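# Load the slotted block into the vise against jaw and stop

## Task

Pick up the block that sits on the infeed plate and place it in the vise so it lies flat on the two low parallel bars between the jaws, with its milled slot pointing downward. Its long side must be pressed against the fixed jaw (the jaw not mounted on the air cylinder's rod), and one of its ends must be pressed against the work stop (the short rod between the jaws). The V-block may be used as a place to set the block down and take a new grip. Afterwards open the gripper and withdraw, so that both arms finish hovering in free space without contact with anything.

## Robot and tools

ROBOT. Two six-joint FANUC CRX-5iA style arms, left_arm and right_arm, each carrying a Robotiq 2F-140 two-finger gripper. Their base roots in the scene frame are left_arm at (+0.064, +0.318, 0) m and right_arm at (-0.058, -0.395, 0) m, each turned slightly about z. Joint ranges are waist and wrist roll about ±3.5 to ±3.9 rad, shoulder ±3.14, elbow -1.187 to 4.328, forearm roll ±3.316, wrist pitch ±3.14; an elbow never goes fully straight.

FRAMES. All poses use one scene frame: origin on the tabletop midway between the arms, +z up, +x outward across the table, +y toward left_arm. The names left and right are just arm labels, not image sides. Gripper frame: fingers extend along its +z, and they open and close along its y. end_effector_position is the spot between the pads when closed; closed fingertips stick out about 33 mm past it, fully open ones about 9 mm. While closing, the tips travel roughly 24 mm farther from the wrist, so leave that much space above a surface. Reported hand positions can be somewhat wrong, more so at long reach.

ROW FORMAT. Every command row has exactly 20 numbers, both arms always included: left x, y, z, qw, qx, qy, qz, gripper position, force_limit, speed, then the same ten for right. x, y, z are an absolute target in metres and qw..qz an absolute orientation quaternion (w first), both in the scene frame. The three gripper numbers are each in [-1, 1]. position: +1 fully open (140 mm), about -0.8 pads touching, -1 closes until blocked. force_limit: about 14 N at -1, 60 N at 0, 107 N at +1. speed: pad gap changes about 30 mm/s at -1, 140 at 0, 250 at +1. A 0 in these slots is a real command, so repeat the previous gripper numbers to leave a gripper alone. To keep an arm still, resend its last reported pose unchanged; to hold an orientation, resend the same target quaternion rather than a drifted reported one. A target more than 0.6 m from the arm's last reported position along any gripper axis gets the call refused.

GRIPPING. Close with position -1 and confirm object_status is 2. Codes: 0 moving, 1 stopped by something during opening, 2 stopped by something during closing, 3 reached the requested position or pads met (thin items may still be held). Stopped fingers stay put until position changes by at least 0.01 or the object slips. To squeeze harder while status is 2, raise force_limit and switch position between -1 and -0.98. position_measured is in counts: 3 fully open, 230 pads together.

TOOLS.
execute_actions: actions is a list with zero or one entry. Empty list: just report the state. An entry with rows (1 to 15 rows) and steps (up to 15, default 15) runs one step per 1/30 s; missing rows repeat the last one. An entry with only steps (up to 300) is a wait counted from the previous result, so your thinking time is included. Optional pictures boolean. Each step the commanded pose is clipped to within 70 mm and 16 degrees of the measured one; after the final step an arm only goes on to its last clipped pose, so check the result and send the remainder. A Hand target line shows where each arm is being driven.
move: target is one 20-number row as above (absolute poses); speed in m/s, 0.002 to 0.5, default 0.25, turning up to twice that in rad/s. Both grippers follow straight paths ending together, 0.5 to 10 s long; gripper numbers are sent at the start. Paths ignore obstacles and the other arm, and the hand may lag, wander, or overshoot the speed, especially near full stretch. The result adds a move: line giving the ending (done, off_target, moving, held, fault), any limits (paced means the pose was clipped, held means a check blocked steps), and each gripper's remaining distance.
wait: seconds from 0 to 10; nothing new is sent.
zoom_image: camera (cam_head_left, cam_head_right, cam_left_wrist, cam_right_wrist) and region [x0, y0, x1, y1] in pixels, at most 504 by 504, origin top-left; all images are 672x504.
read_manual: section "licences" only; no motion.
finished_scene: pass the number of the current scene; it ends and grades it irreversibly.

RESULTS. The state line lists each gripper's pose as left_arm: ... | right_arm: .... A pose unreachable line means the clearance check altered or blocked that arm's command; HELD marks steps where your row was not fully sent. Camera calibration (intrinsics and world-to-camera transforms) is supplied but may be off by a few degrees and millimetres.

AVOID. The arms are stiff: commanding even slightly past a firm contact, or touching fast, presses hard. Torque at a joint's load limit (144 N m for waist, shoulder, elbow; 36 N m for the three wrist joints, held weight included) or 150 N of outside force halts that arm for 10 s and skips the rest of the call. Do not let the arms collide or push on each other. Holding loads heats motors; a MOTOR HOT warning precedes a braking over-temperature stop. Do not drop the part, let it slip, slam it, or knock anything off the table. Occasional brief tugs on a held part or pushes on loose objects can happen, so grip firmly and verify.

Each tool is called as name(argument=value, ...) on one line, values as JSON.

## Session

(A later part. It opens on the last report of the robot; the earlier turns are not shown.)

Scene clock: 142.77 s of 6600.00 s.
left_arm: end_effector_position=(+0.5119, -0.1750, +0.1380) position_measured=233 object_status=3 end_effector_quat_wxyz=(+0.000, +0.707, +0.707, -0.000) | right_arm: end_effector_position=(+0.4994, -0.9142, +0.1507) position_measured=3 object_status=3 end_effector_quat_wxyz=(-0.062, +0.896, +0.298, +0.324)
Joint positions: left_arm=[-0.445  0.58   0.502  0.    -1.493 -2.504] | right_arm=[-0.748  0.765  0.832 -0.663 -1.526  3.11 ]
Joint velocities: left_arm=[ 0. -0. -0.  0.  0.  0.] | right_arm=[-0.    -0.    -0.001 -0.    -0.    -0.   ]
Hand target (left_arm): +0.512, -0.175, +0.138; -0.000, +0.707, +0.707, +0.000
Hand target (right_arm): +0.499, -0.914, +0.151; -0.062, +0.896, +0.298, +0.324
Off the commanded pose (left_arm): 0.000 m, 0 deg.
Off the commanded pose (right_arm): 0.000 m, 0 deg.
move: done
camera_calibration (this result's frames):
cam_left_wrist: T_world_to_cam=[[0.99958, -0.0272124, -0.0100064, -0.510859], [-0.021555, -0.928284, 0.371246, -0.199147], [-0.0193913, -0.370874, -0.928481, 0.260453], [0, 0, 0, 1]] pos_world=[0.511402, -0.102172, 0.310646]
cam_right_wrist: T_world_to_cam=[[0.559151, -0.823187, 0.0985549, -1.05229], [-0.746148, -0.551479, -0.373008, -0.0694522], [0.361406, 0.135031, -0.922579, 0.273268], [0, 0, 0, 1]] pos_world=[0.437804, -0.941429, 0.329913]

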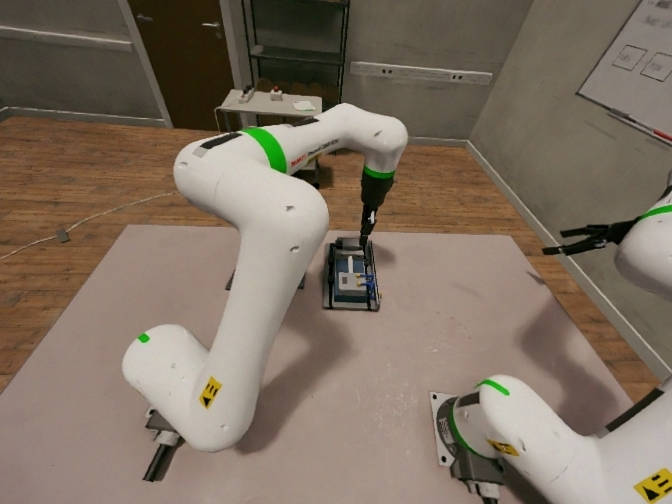

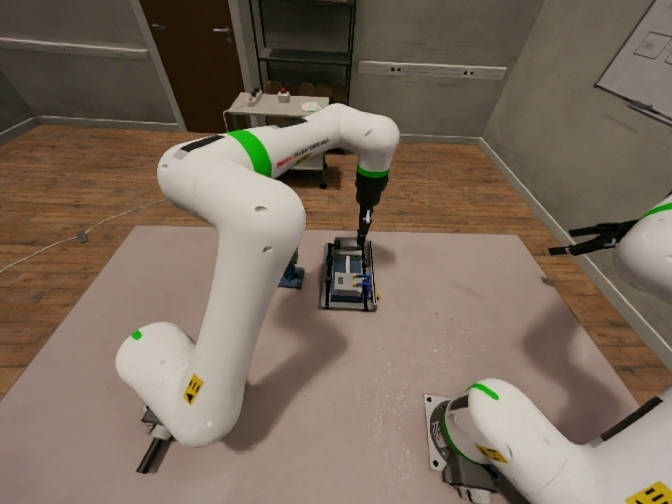

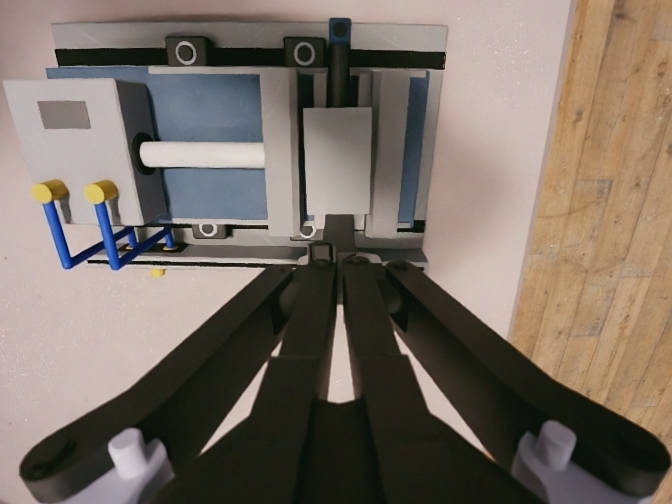

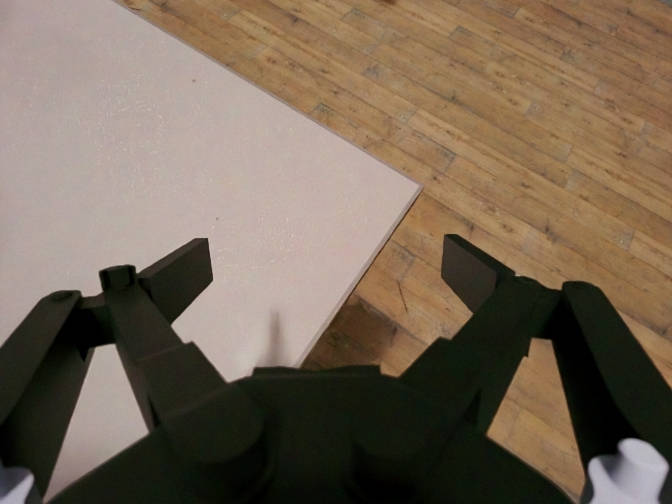

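move(target=[0.512,-0.183,0.139,0,0.707,0.707,0,-1,0,-0.5,0.4994,-0.9142,0.1507,-0.062,0.896,0.298,0.324,1,0,0], speed=0.04)

move(target=[0.474,-0.183,0.139,0,0.707,0.707,0,-1,0,-0.5,0.4994,-0.9142,0.1507,-0.062,0.896,0.298,0.324,1,0,0], speed=0.08)

move(target=[0.474,-0.128,0.139,0,0.707,0.707,0,-1,0,-0.5,0.4994,-0.9142,0.1507,-0.062,0.896,0.298,0.324,1,0,0], speed=0.08)

move(target=[0.489,-0.127,0.139,0,0.707,0.707,0,-1,0,-0.5,0.4994,-0.9142,0.1507,-0.062,0.896,0.298,0.324,1,0,0], speed=0.006)

move(target=[0.478,-0.127,0.142,0,0.707,0.707,0,-1,0,-0.5,0.4994,-0.9142,0.1507,-0.062,0.896,0.298,0.324,1,0,0], speed=0.04)

move(target=[0.478,-0.14,0.175,0,0.707,0.707,0,-1,0,-0.5,0.4994,-0.9142,0.1507,-0.062,0.896,0.298,0.324,1,0,0])

move(target=[0.53,-0.185,0.175,0,0.707,0.707,0,-1,0,-0.5,0.4994,-0.9142,0.1507,-0.062,0.896,0.298,0.324,1,0,0])

zoom_image(camera="cam_left_wrist", region=[200,40,420,240])

Scene clock: 153.10 s of 6600.00 s.
left_arm: end_effector_position=(+0.5120, -0.1830, +0.1390) position_measured=233 object_status=3 end_effector_quat_wxyz=(+0.000, +0.707, +0.707, -0.000) | right_arm: end_effector_position=(+0.4994, -0.9142, +0.1507) position_measured=3 object_status=3 end_effector_quat_wxyz=(-0.062, +0.896, +0.298, +0.324)
Joint positions: left_arm=[-0.454  0.597  0.53   0.    -1.504 -2.495] | right_arm=[-0.748  0.765  0.832 -0.663 -1.526  3.11 ]
Joint velocities: left_arm=[-0.    -0.001  0.002  0.    -0.001  0.001] | right_arm=[ 0.     0.     0.001 -0.    -0.     0.   ]
Hand target (left_arm): +0.512, -0.183, +0.139; +0.000, +0.707, +0.707, -0.000
Hand target (right_arm): +0.499, -0.914, +0.151; -0.062, +0.896, +0.298, +0.324
Off the commanded pose (left_arm): 0.000 m, 0 deg.
Off the commanded pose (right_arm): 0.000 m, 0 deg.
After step 90, 6.63 s passed at rest.
move: done
camera_calibration (this result's frames):
cam_left_wrist: T_world_to_cam=[[0.999582, -0.0271523, -0.00997001, -0.511129], [-0.0215138, -0.928306, 0.371195, -0.206925], [-0.019334, -0.370825, -0.928502, 0.258412], [0, 0, 0, 1]] pos_world=[0.511459, -0.110143, 0.31165]
cam_right_wrist: T_world_to_cam=[[0.559151, -0.823187, 0.0985547, -1.05229], [-0.746148, -0.551479, -0.373008, -0.0694521], [0.361406, 0.135031, -0.922579, 0.273268], [0, 0, 0, 1]] pos_world=[0.437804, -0.941429, 0.329913]

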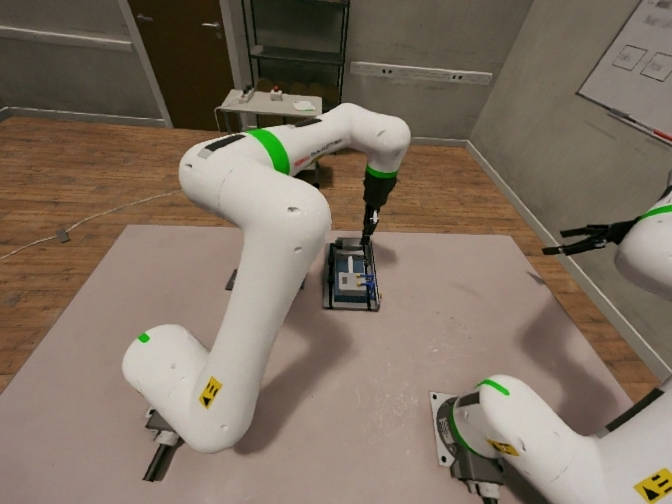

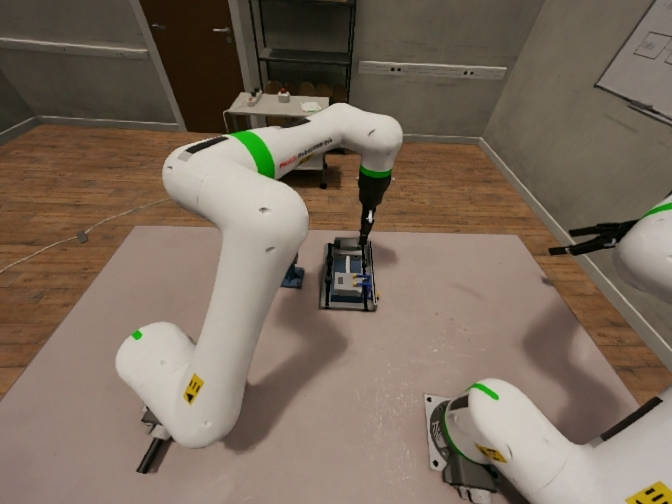

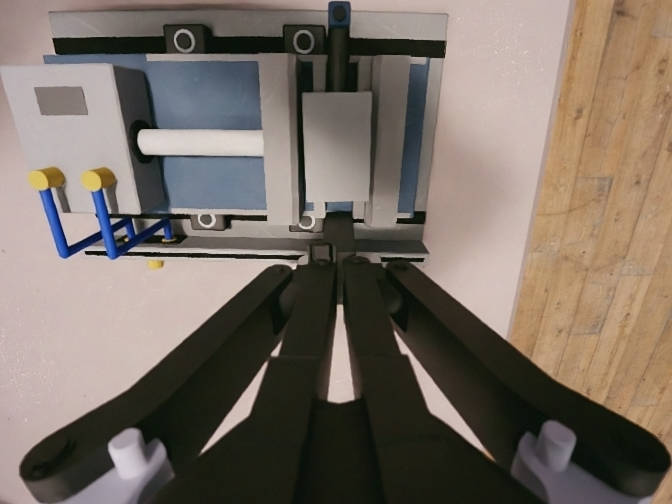

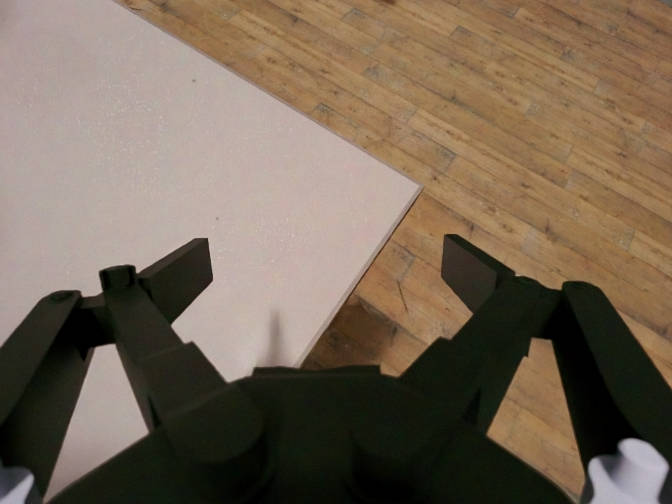

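Scene clock: 153.90 s of 6600.00 s.
left_arm: end_effector_position=(+0.4740, -0.1829, +0.1389) position_measured=233 object_status=3 end_effector_quat_wxyz=(+0.000, +0.707, +0.707, +0.000) | right_arm: end_effector_position=(+0.4994, -0.9142, +0.1507) position_measured=3 object_status=3 end_effector_quat_wxyz=(-0.062, +0.896, +0.298, +0.324)
Joint positions: left_arm=[-0.49   0.528  0.426 -0.    -1.469 -2.459] | right_arm=[-0.748  0.765  0.832 -0.663 -1.526  3.11 ]
Joint velocities: left_arm=[ 0.    -0.     0.001 -0.     0.001 -0.   ] | right_arm=[-0. -0. -0.  0.  0. -0.]
Hand target (left_arm): +0.474, -0.183, +0.139; +0.000, +0.707, +0.707, -0.000
Hand target (right_arm): +0.499, -0.914, +0.151; -0.062, +0.896, +0.298, +0.324
Off the commanded pose (left_arm): 0.000 m, 0 deg.
Off the commanded pose (right_arm): 0.000 m, 0 deg.
move: done
camera_calibration (this result's frames):
cam_left_wrist: T_world_to_cam=[[0.99958, -0.0272092, -0.00993764, -0.473144], [-0.0215794, -0.928317, 0.371162, -0.207622], [-0.0193243, -0.370792, -0.928515, 0.257632], [0, 0, 0, 1]] pos_world=[0.473444, -0.110085, 0.311574]
cam_right_wrist: T_world_to_cam=[[0.55915, -0.823188, 0.0985547, -1.05229], [-0.746148, -0.551479, -0.373008, -0.0694518], [0.361406, 0.135031, -0.922579, 0.273268], [0, 0, 0, 1]] pos_world=[0.437804, -0.941429, 0.329913]

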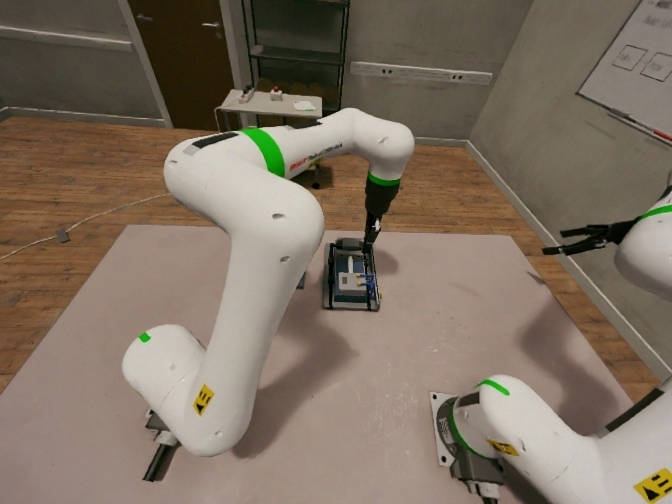

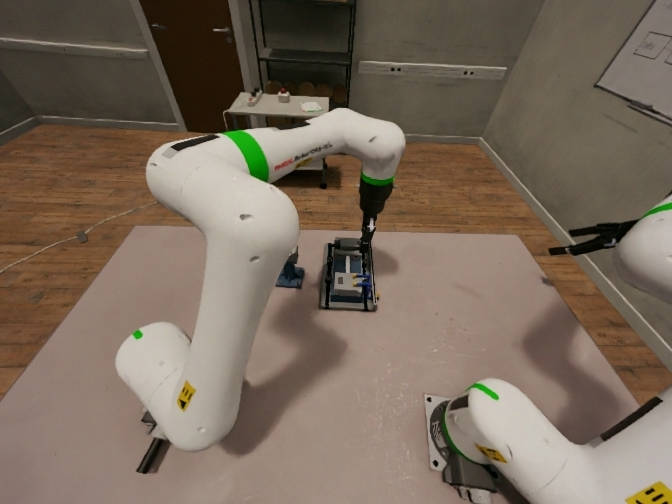

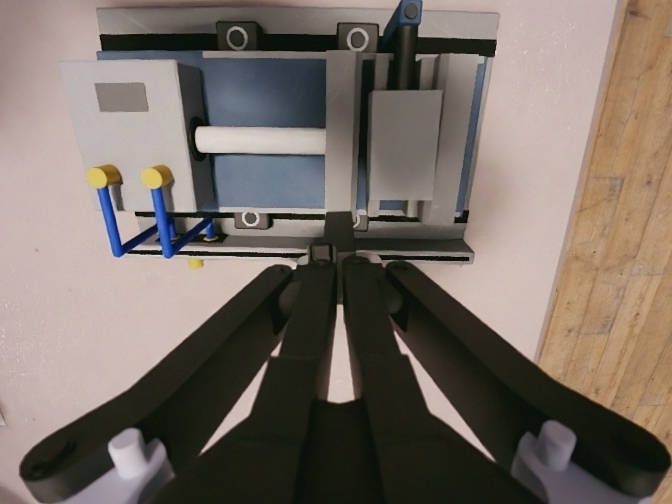

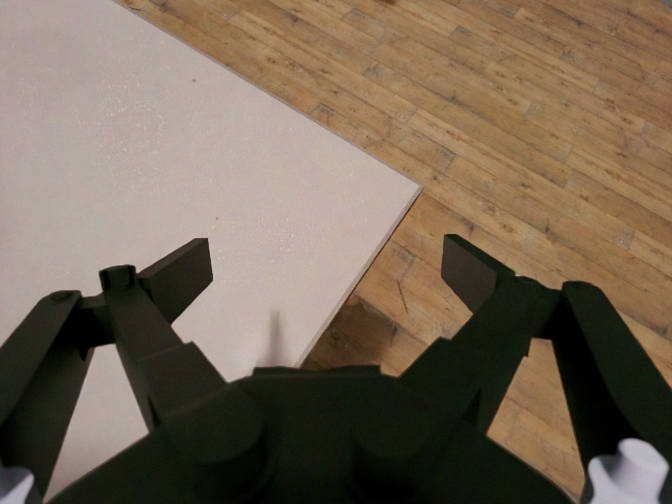

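Scene clock: 154.90 s of 6600.00 s.
left_arm: end_effector_position=(+0.4739, -0.1280, +0.1389) position_measured=233 object_status=3 end_effector_quat_wxyz=(-0.000, +0.707, +0.707, +0.000) | right_arm: end_effector_position=(+0.4994, -0.9142, +0.1507) position_measured=3 object_status=3 end_effector_quat_wxyz=(-0.062, +0.896, +0.298, +0.324)
Joint positions: left_arm=[-0.419  0.418  0.268 -0.    -1.421 -2.53 ] | right_arm=[-0.748  0.765  0.832 -0.663 -1.526  3.11 ]
Joint velocities: left_arm=[ 0.    -0.     0.     0.     0.003  0.001] | right_arm=[ 0.     0.001 -0.001  0.     0.001 -0.   ]
Hand target (left_arm): +0.474, -0.128, +0.139; -0.000, +0.707, +0.707, +0.000
Hand target (right_arm): +0.499, -0.914, +0.151; -0.062, +0.896, +0.298, +0.324
Off the commanded pose (left_arm): 0.000 m, 0 deg.
Off the commanded pose (right_arm): 0.000 m, 0 deg.
move: done
camera_calibration (this result's frames):
cam_left_wrist: T_world_to_cam=[[0.999578, -0.0272644, -0.00999304, -0.471539], [-0.0216135, -0.928382, 0.370998, -0.156536], [-0.0193924, -0.370626, -0.92858, 0.278061], [0, 0, 0, 1]] pos_world=[0.47335, -0.0551249, 0.311564]
cam_right_wrist: T_world_to_cam=[[0.55915, -0.823188, 0.098555, -1.05229], [-0.746148, -0.551479, -0.373008, -0.0694518], [0.361406, 0.135031, -0.922579, 0.273268], [0, 0, 0, 1]] pos_world=[0.437804, -0.941429, 0.329913]

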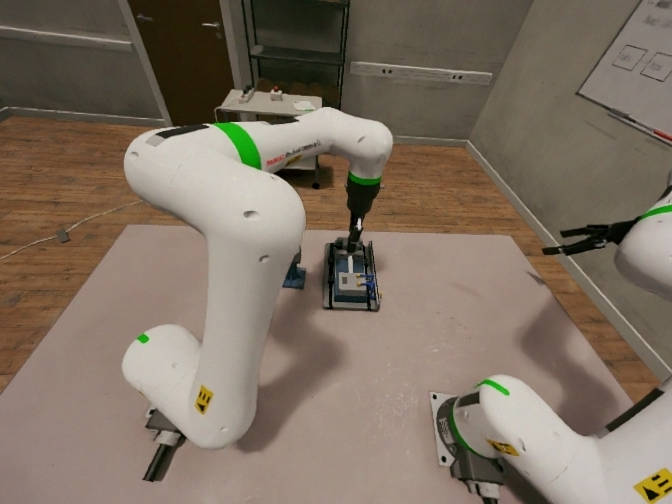

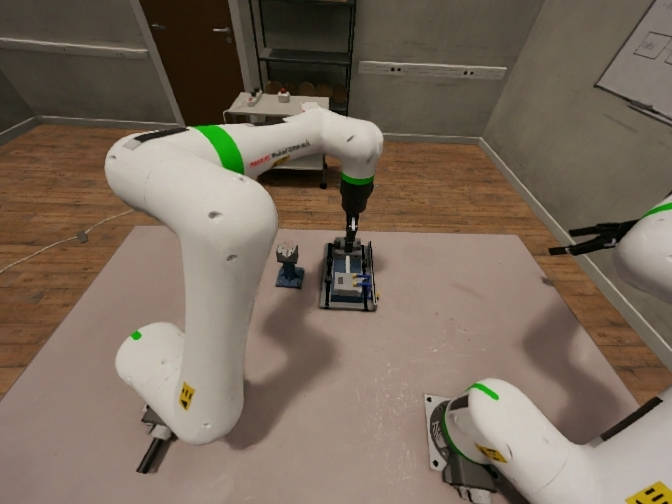

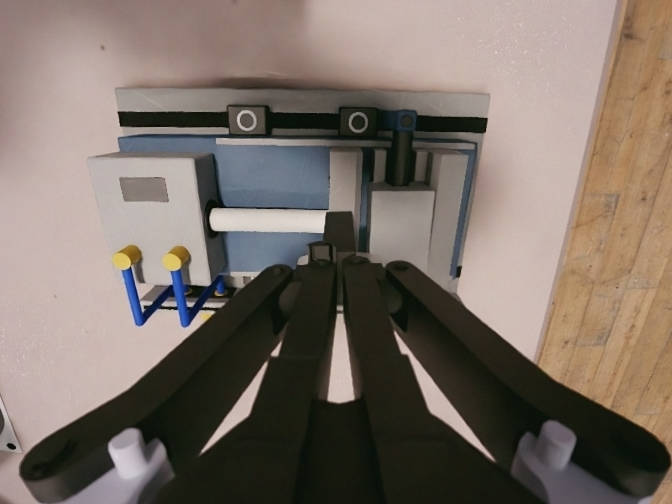

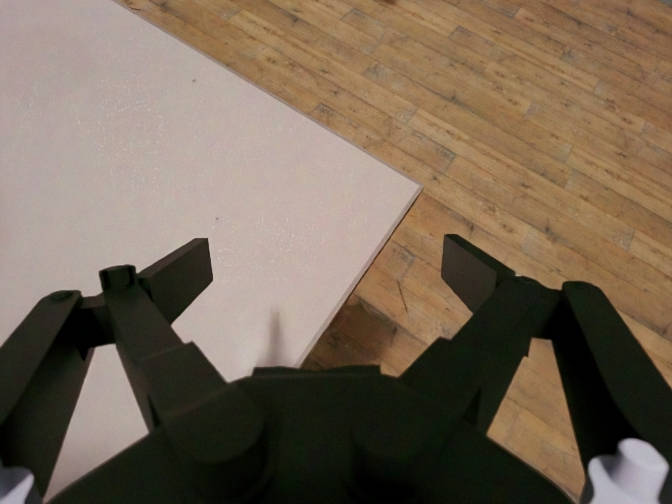

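Scene clock: 157.63 s of 6600.00 s.
left_arm: end_effector_position=(+0.4888, -0.1270, +0.1390) position_measured=233 object_status=3 end_effector_quat_wxyz=(-0.000, +0.707, +0.707, -0.000) | right_arm: end_effector_position=(+0.4994, -0.9142, +0.1507) position_measured=3 object_status=3 end_effector_quat_wxyz=(-0.062, +0.896, +0.298, +0.324)
Joint positions: left_arm=[-0.403  0.443  0.303  0.    -1.431 -2.546] | right_arm=[-0.748  0.765  0.832 -0.663 -1.526  3.11 ]
Joint velocities: left_arm=[ 0.    -0.001  0.    -0.002  0.002 -0.   ] | right_arm=[ 0.     0.     0.    -0.001 -0.001 -0.   ]
Hand target (left_arm): +0.489, -0.127, +0.139; -0.000, +0.707, +0.707, +0.000
Hand target (right_arm): +0.499, -0.914, +0.151; -0.062, +0.896, +0.298, +0.324
Off the commanded pose (left_arm): 0.000 m, 0 deg.
Off the commanded pose (right_arm): 0.000 m, 0 deg.
move: done
camera_calibration (this result's frames):
cam_left_wrist: T_world_to_cam=[[0.999576, -0.0271921, -0.0104297, -0.486339], [-0.0213808, -0.928318, 0.371172, -0.155538], [-0.0197751, -0.370791, -0.928506, 0.278949], [0, 0, 0, 1]] pos_world=[0.488324, -0.0541816, 0.311665]
cam_right_wrist: T_world_to_cam=[[0.559151, -0.823187, 0.0985547, -1.05229], [-0.746148, -0.551479, -0.373008, -0.0694521], [0.361406, 0.135031, -0.922579, 0.273268], [0, 0, 0, 1]] pos_world=[0.437804, -0.941429, 0.329913]

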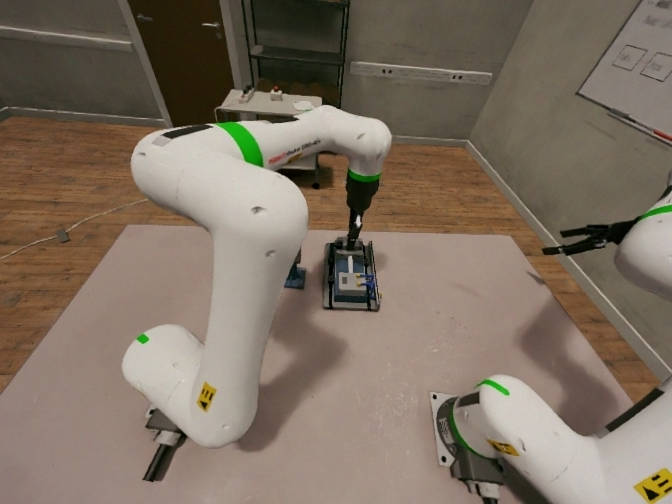

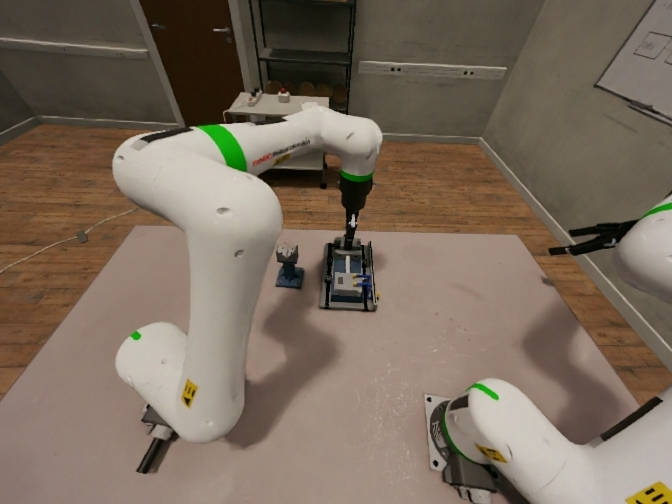

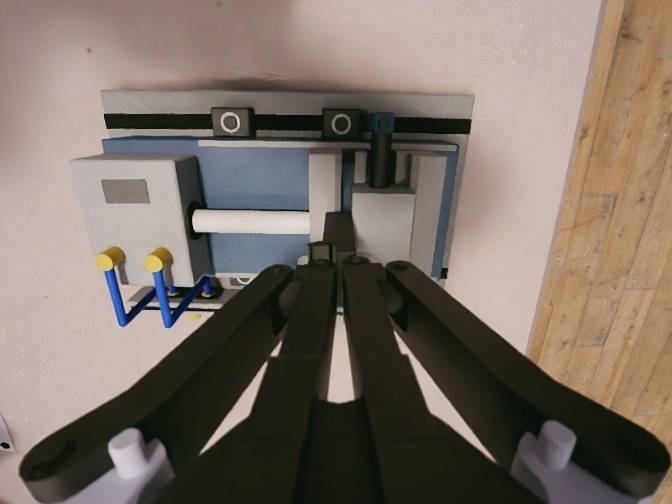

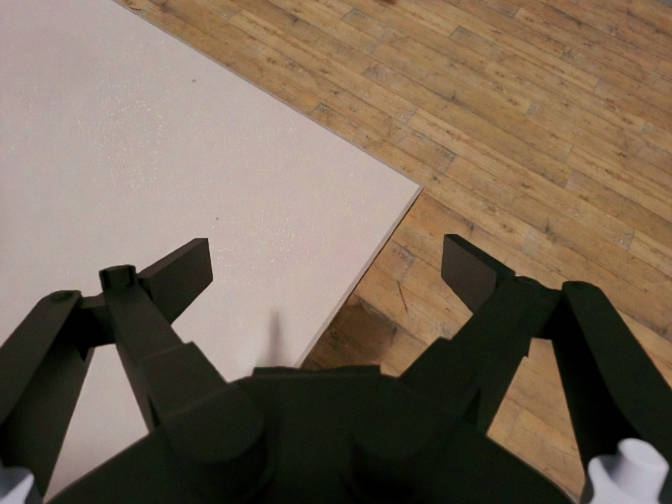

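Scene clock: 158.33 s of 6600.00 s.
left_arm: end_effector_position=(+0.4780, -0.1270, +0.1420) position_measured=233 object_status=3 end_effector_quat_wxyz=(+0.000, +0.707, +0.707, -0.000) | right_arm: end_effector_position=(+0.4994, -0.9142, +0.1507) position_measured=3 object_status=3 end_effector_quat_wxyz=(-0.062, +0.896, +0.298, +0.324)
Joint positions: left_arm=[-0.414  0.422  0.281  0.    -1.43  -2.535] | right_arm=[-0.748  0.765  0.832 -0.663 -1.526  3.11 ]
Joint velocities: left_arm=[-0.    -0.001  0.001  0.    -0.002 -0.   ] | right_arm=[-0.     0.    -0.002  0.     0.001  0.   ]
Hand target (left_arm): +0.478, -0.127, +0.142; +0.000, +0.707, +0.707, -0.000
Hand target (right_arm): +0.499, -0.914, +0.151; -0.062, +0.896, +0.298, +0.324
Off the commanded pose (left_arm): 0.000 m, 0 deg.
Off the commanded pose (right_arm): 0.000 m, 0 deg.
move: done
camera_calibration (this result's frames):
cam_left_wrist: T_world_to_cam=[[0.999581, -0.0271666, -0.00997832, -0.475585], [-0.0215244, -0.928313, 0.371177, -0.156754], [-0.0193466, -0.370806, -0.928509, 0.28129], [0, 0, 0, 1]] pos_world=[0.477454, -0.0541326, 0.314618]
cam_right_wrist: T_world_to_cam=[[0.55915, -0.823188, 0.0985547, -1.05229], [-0.746148, -0.551479, -0.373008, -0.0694519], [0.361406, 0.135031, -0.922579, 0.273268], [0, 0, 0, 1]] pos_world=[0.437804, -0.941429, 0.329913]

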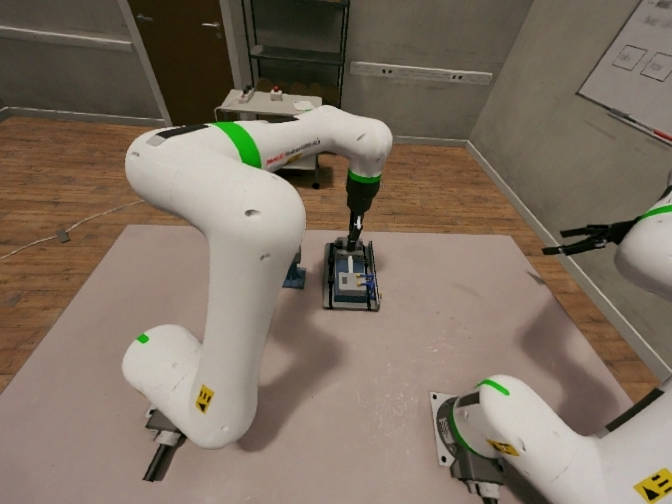

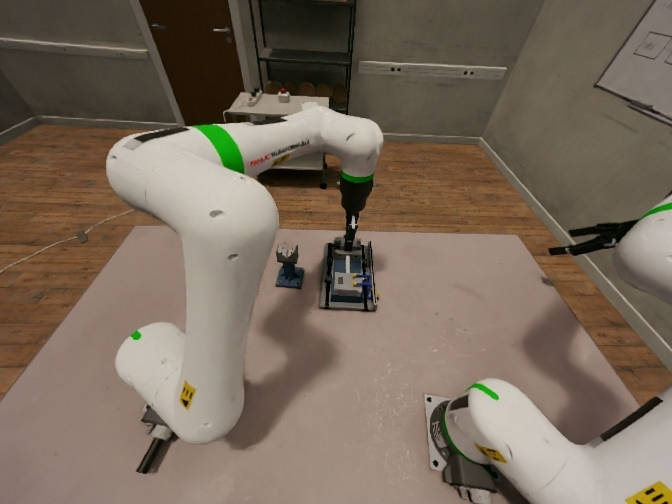

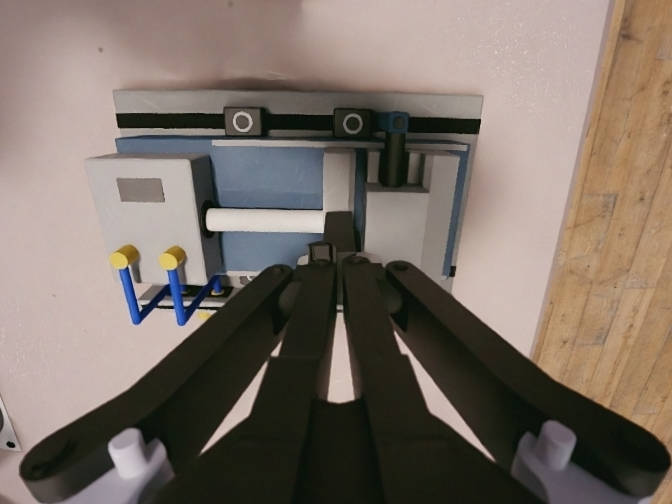

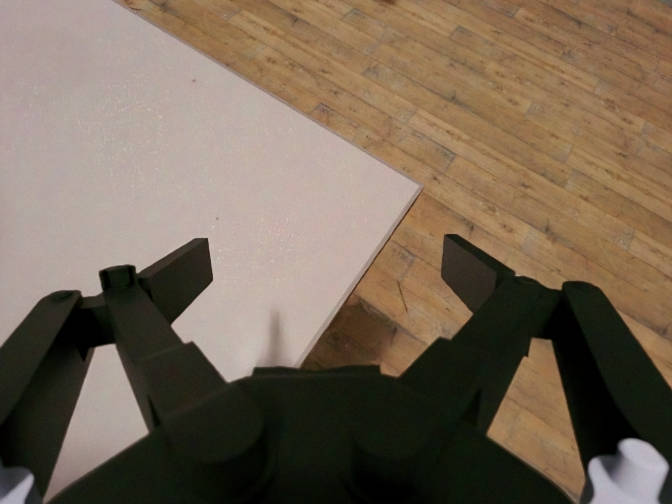

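Scene clock: 159.07 s of 6600.00 s.
left_arm: end_effector_position=(+0.4781, -0.1400, +0.1750) position_measured=233 object_status=3 end_effector_quat_wxyz=(-0.000, +0.707, +0.707, -0.000) | right_arm: end_effector_position=(+0.4994, -0.9142, +0.1507) position_measured=3 object_status=3 end_effector_quat_wxyz=(-0.062, +0.896, +0.298, +0.324)
Joint positions: left_arm=[-0.431  0.439  0.382  0.    -1.514 -2.517] | right_arm=[-0.748  0.765  0.832 -0.663 -1.526  3.11 ]
Joint velocities: left_arm=[-0.     0.001 -0.001  0.     0.001  0.   ] | right_arm=[ 0.     0.     0.001  0.001 -0.     0.   ]
Hand target (left_arm): +0.478, -0.140, +0.175; +0.000, +0.707, +0.707, -0.000
Hand target (right_arm): +0.499, -0.914, +0.151; -0.062, +0.896, +0.298, +0.324
Off the commanded pose (left_arm): 0.000 m, 0 deg.
Off the commanded pose (right_arm): 0.000 m, 0 deg.
move: done
camera_calibration (this result's frames):
cam_left_wrist: T_world_to_cam=[[0.999584, -0.0270556, -0.00997683, -0.475656], [-0.0214222, -0.928321, 0.371161, -0.181147], [-0.0193037, -0.370793, -0.928515, 0.307083], [0, 0, 0, 1]] pos_world=[0.477505, -0.0671678, 0.347621]
cam_right_wrist: T_world_to_cam=[[0.55915, -0.823188, 0.0985549, -1.05229], [-0.746148, -0.551479, -0.373008, -0.0694518], [0.361406, 0.135031, -0.922579, 0.273268], [0, 0, 0, 1]] pos_world=[0.437804, -0.941429, 0.329913]

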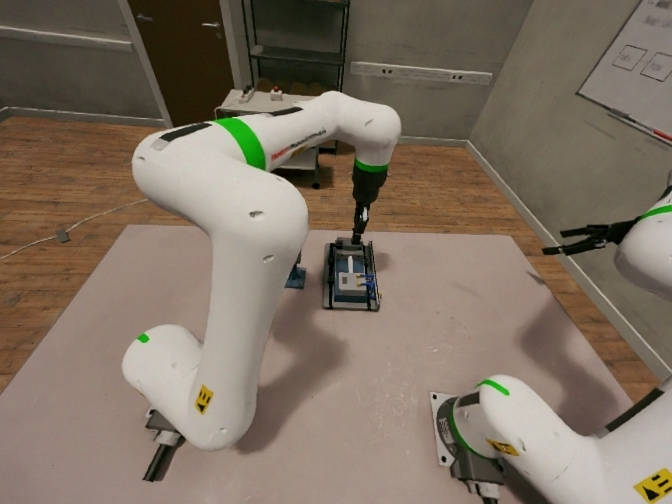

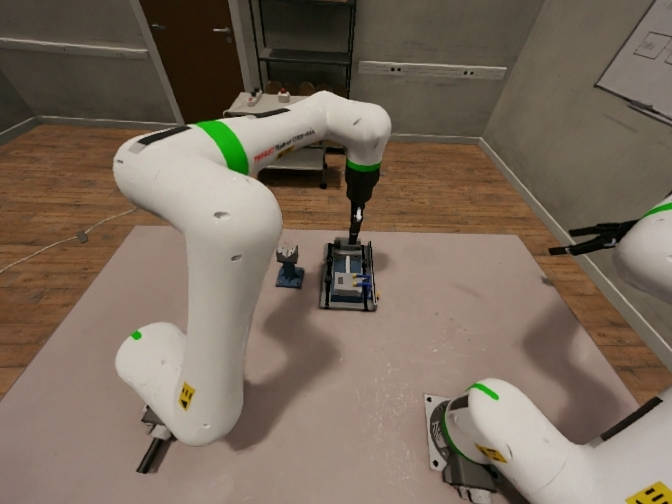

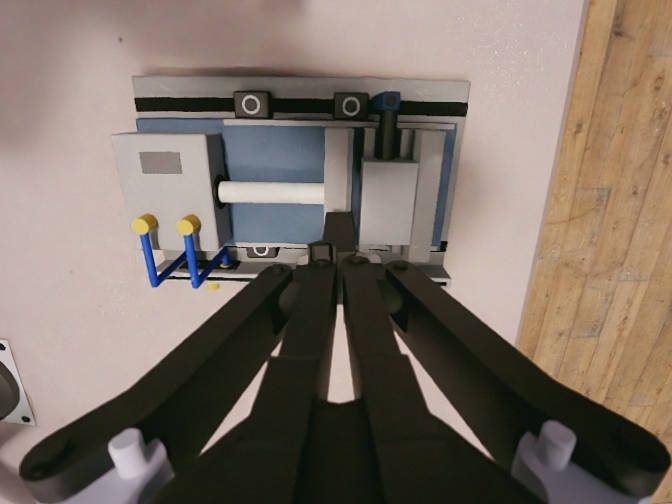

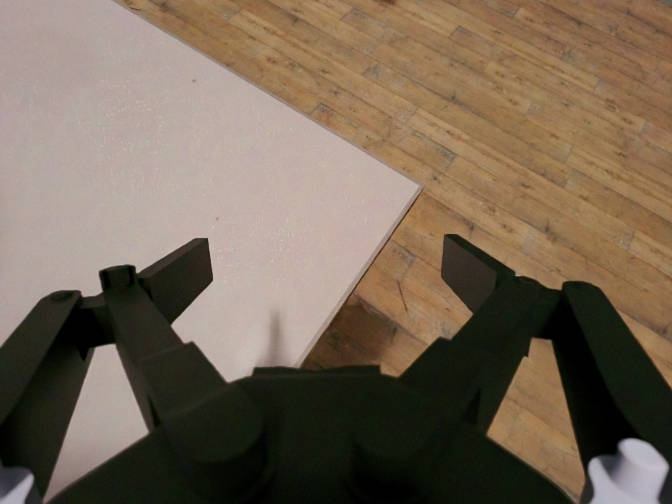

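Scene clock: 159.90 s of 6600.00 s.
left_arm: end_effector_position=(+0.5301, -0.1851, +0.1752) position_measured=233 object_status=3 end_effector_quat_wxyz=(+0.000, +0.707, +0.707, -0.000) | right_arm: end_effector_position=(+0.4994, -0.9142, +0.1507) position_measured=3 object_status=3 end_effector_quat_wxyz=(-0.062, +0.896, +0.298, +0.324)
Joint positions: left_arm=[-0.441  0.637  0.676  0.    -1.61  -2.508] | right_arm=[-0.748  0.765  0.832 -0.663 -1.526  3.11 ]
Joint velocities: left_arm=[ 0.     0.001  0.     0.    -0.    -0.001] | right_arm=[ 0.001 -0.001  0.001  0.     0.     0.   ]
Hand target (left_arm): +0.530, -0.185, +0.175; +0.000, +0.707, +0.707, -0.000
Hand target (right_arm): +0.499, -0.914, +0.151; -0.062, +0.896, +0.298, +0.324
Off the commanded pose (left_arm): 0.000 m, 0 deg.
Off the commanded pose (right_arm): 0.000 m, 0 deg.
move: done
camera_calibration (this result's frames):
cam_left_wrist: T_world_to_cam=[[0.999585, -0.0270473, -0.00989546, -0.528922], [-0.0214435, -0.928299, 0.371217, -0.221921], [-0.0192264, -0.370851, -0.928493, 0.291493], [0, 0, 0, 1]] pos_world=[0.529549, -0.112214, 0.347796]
cam_right_wrist: T_world_to_cam=[[0.55915, -0.823188, 0.0985548, -1.05229], [-0.746148, -0.551479, -0.373008, -0.0694518], [0.361406, 0.135031, -0.922579, 0.273268], [0, 0, 0, 1]] pos_world=[0.437804, -0.941429, 0.329913]

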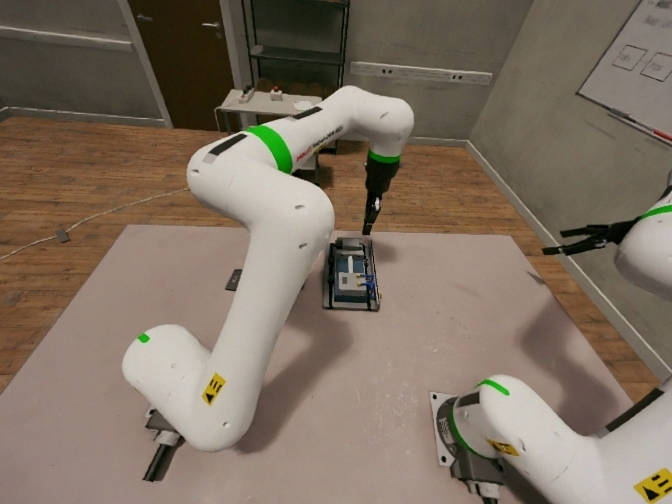

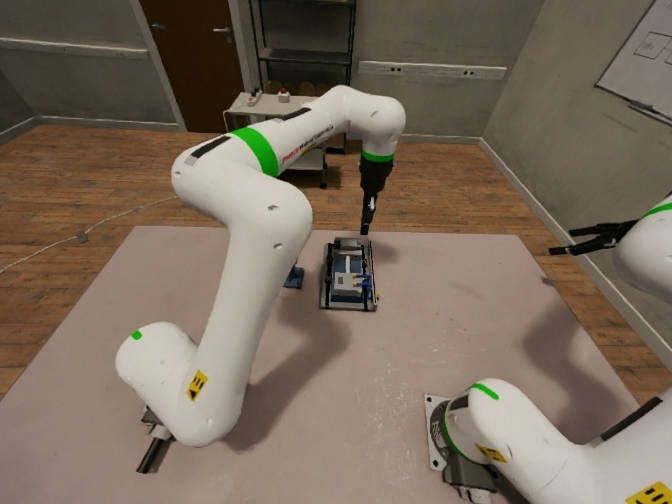

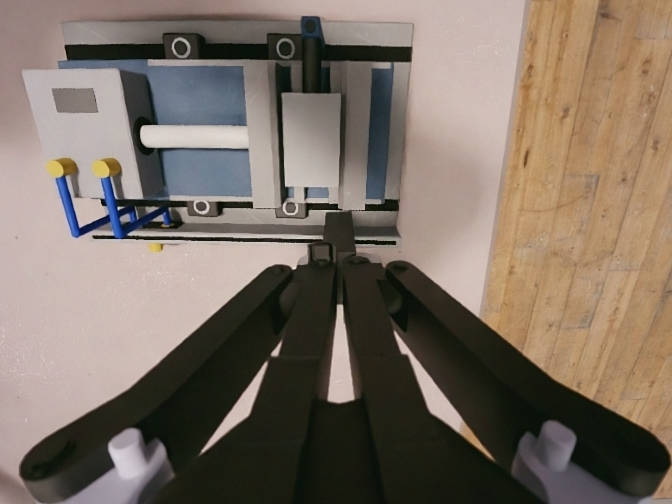

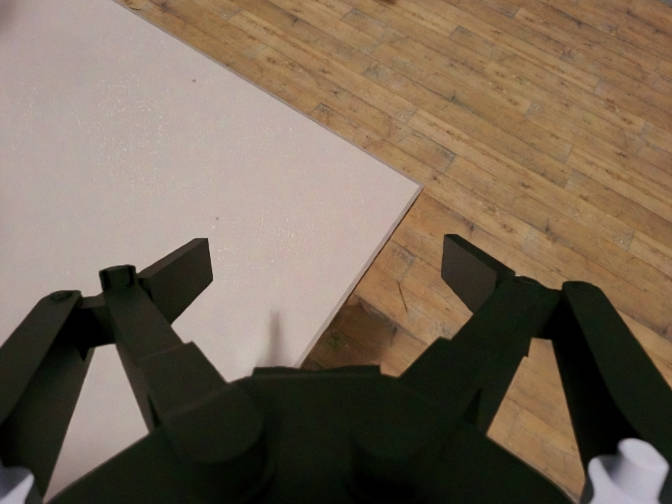

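Region (200, 40, 420, 240) of cam_left_wrist's 672x504 image, scaled by 2.291, with more detail than that image has; it fills the top 458 rows of this view, and the rest is white.

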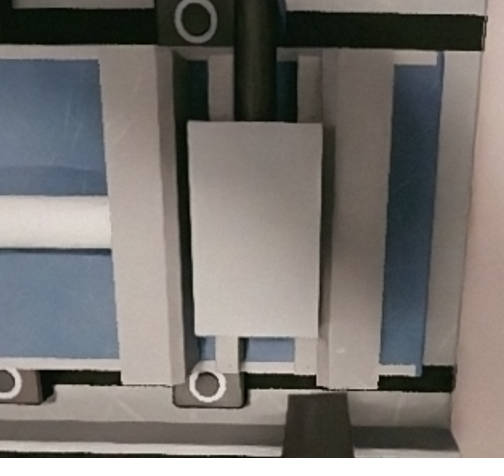

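finished_scene(scene=2)

The scene is finished: the task was done.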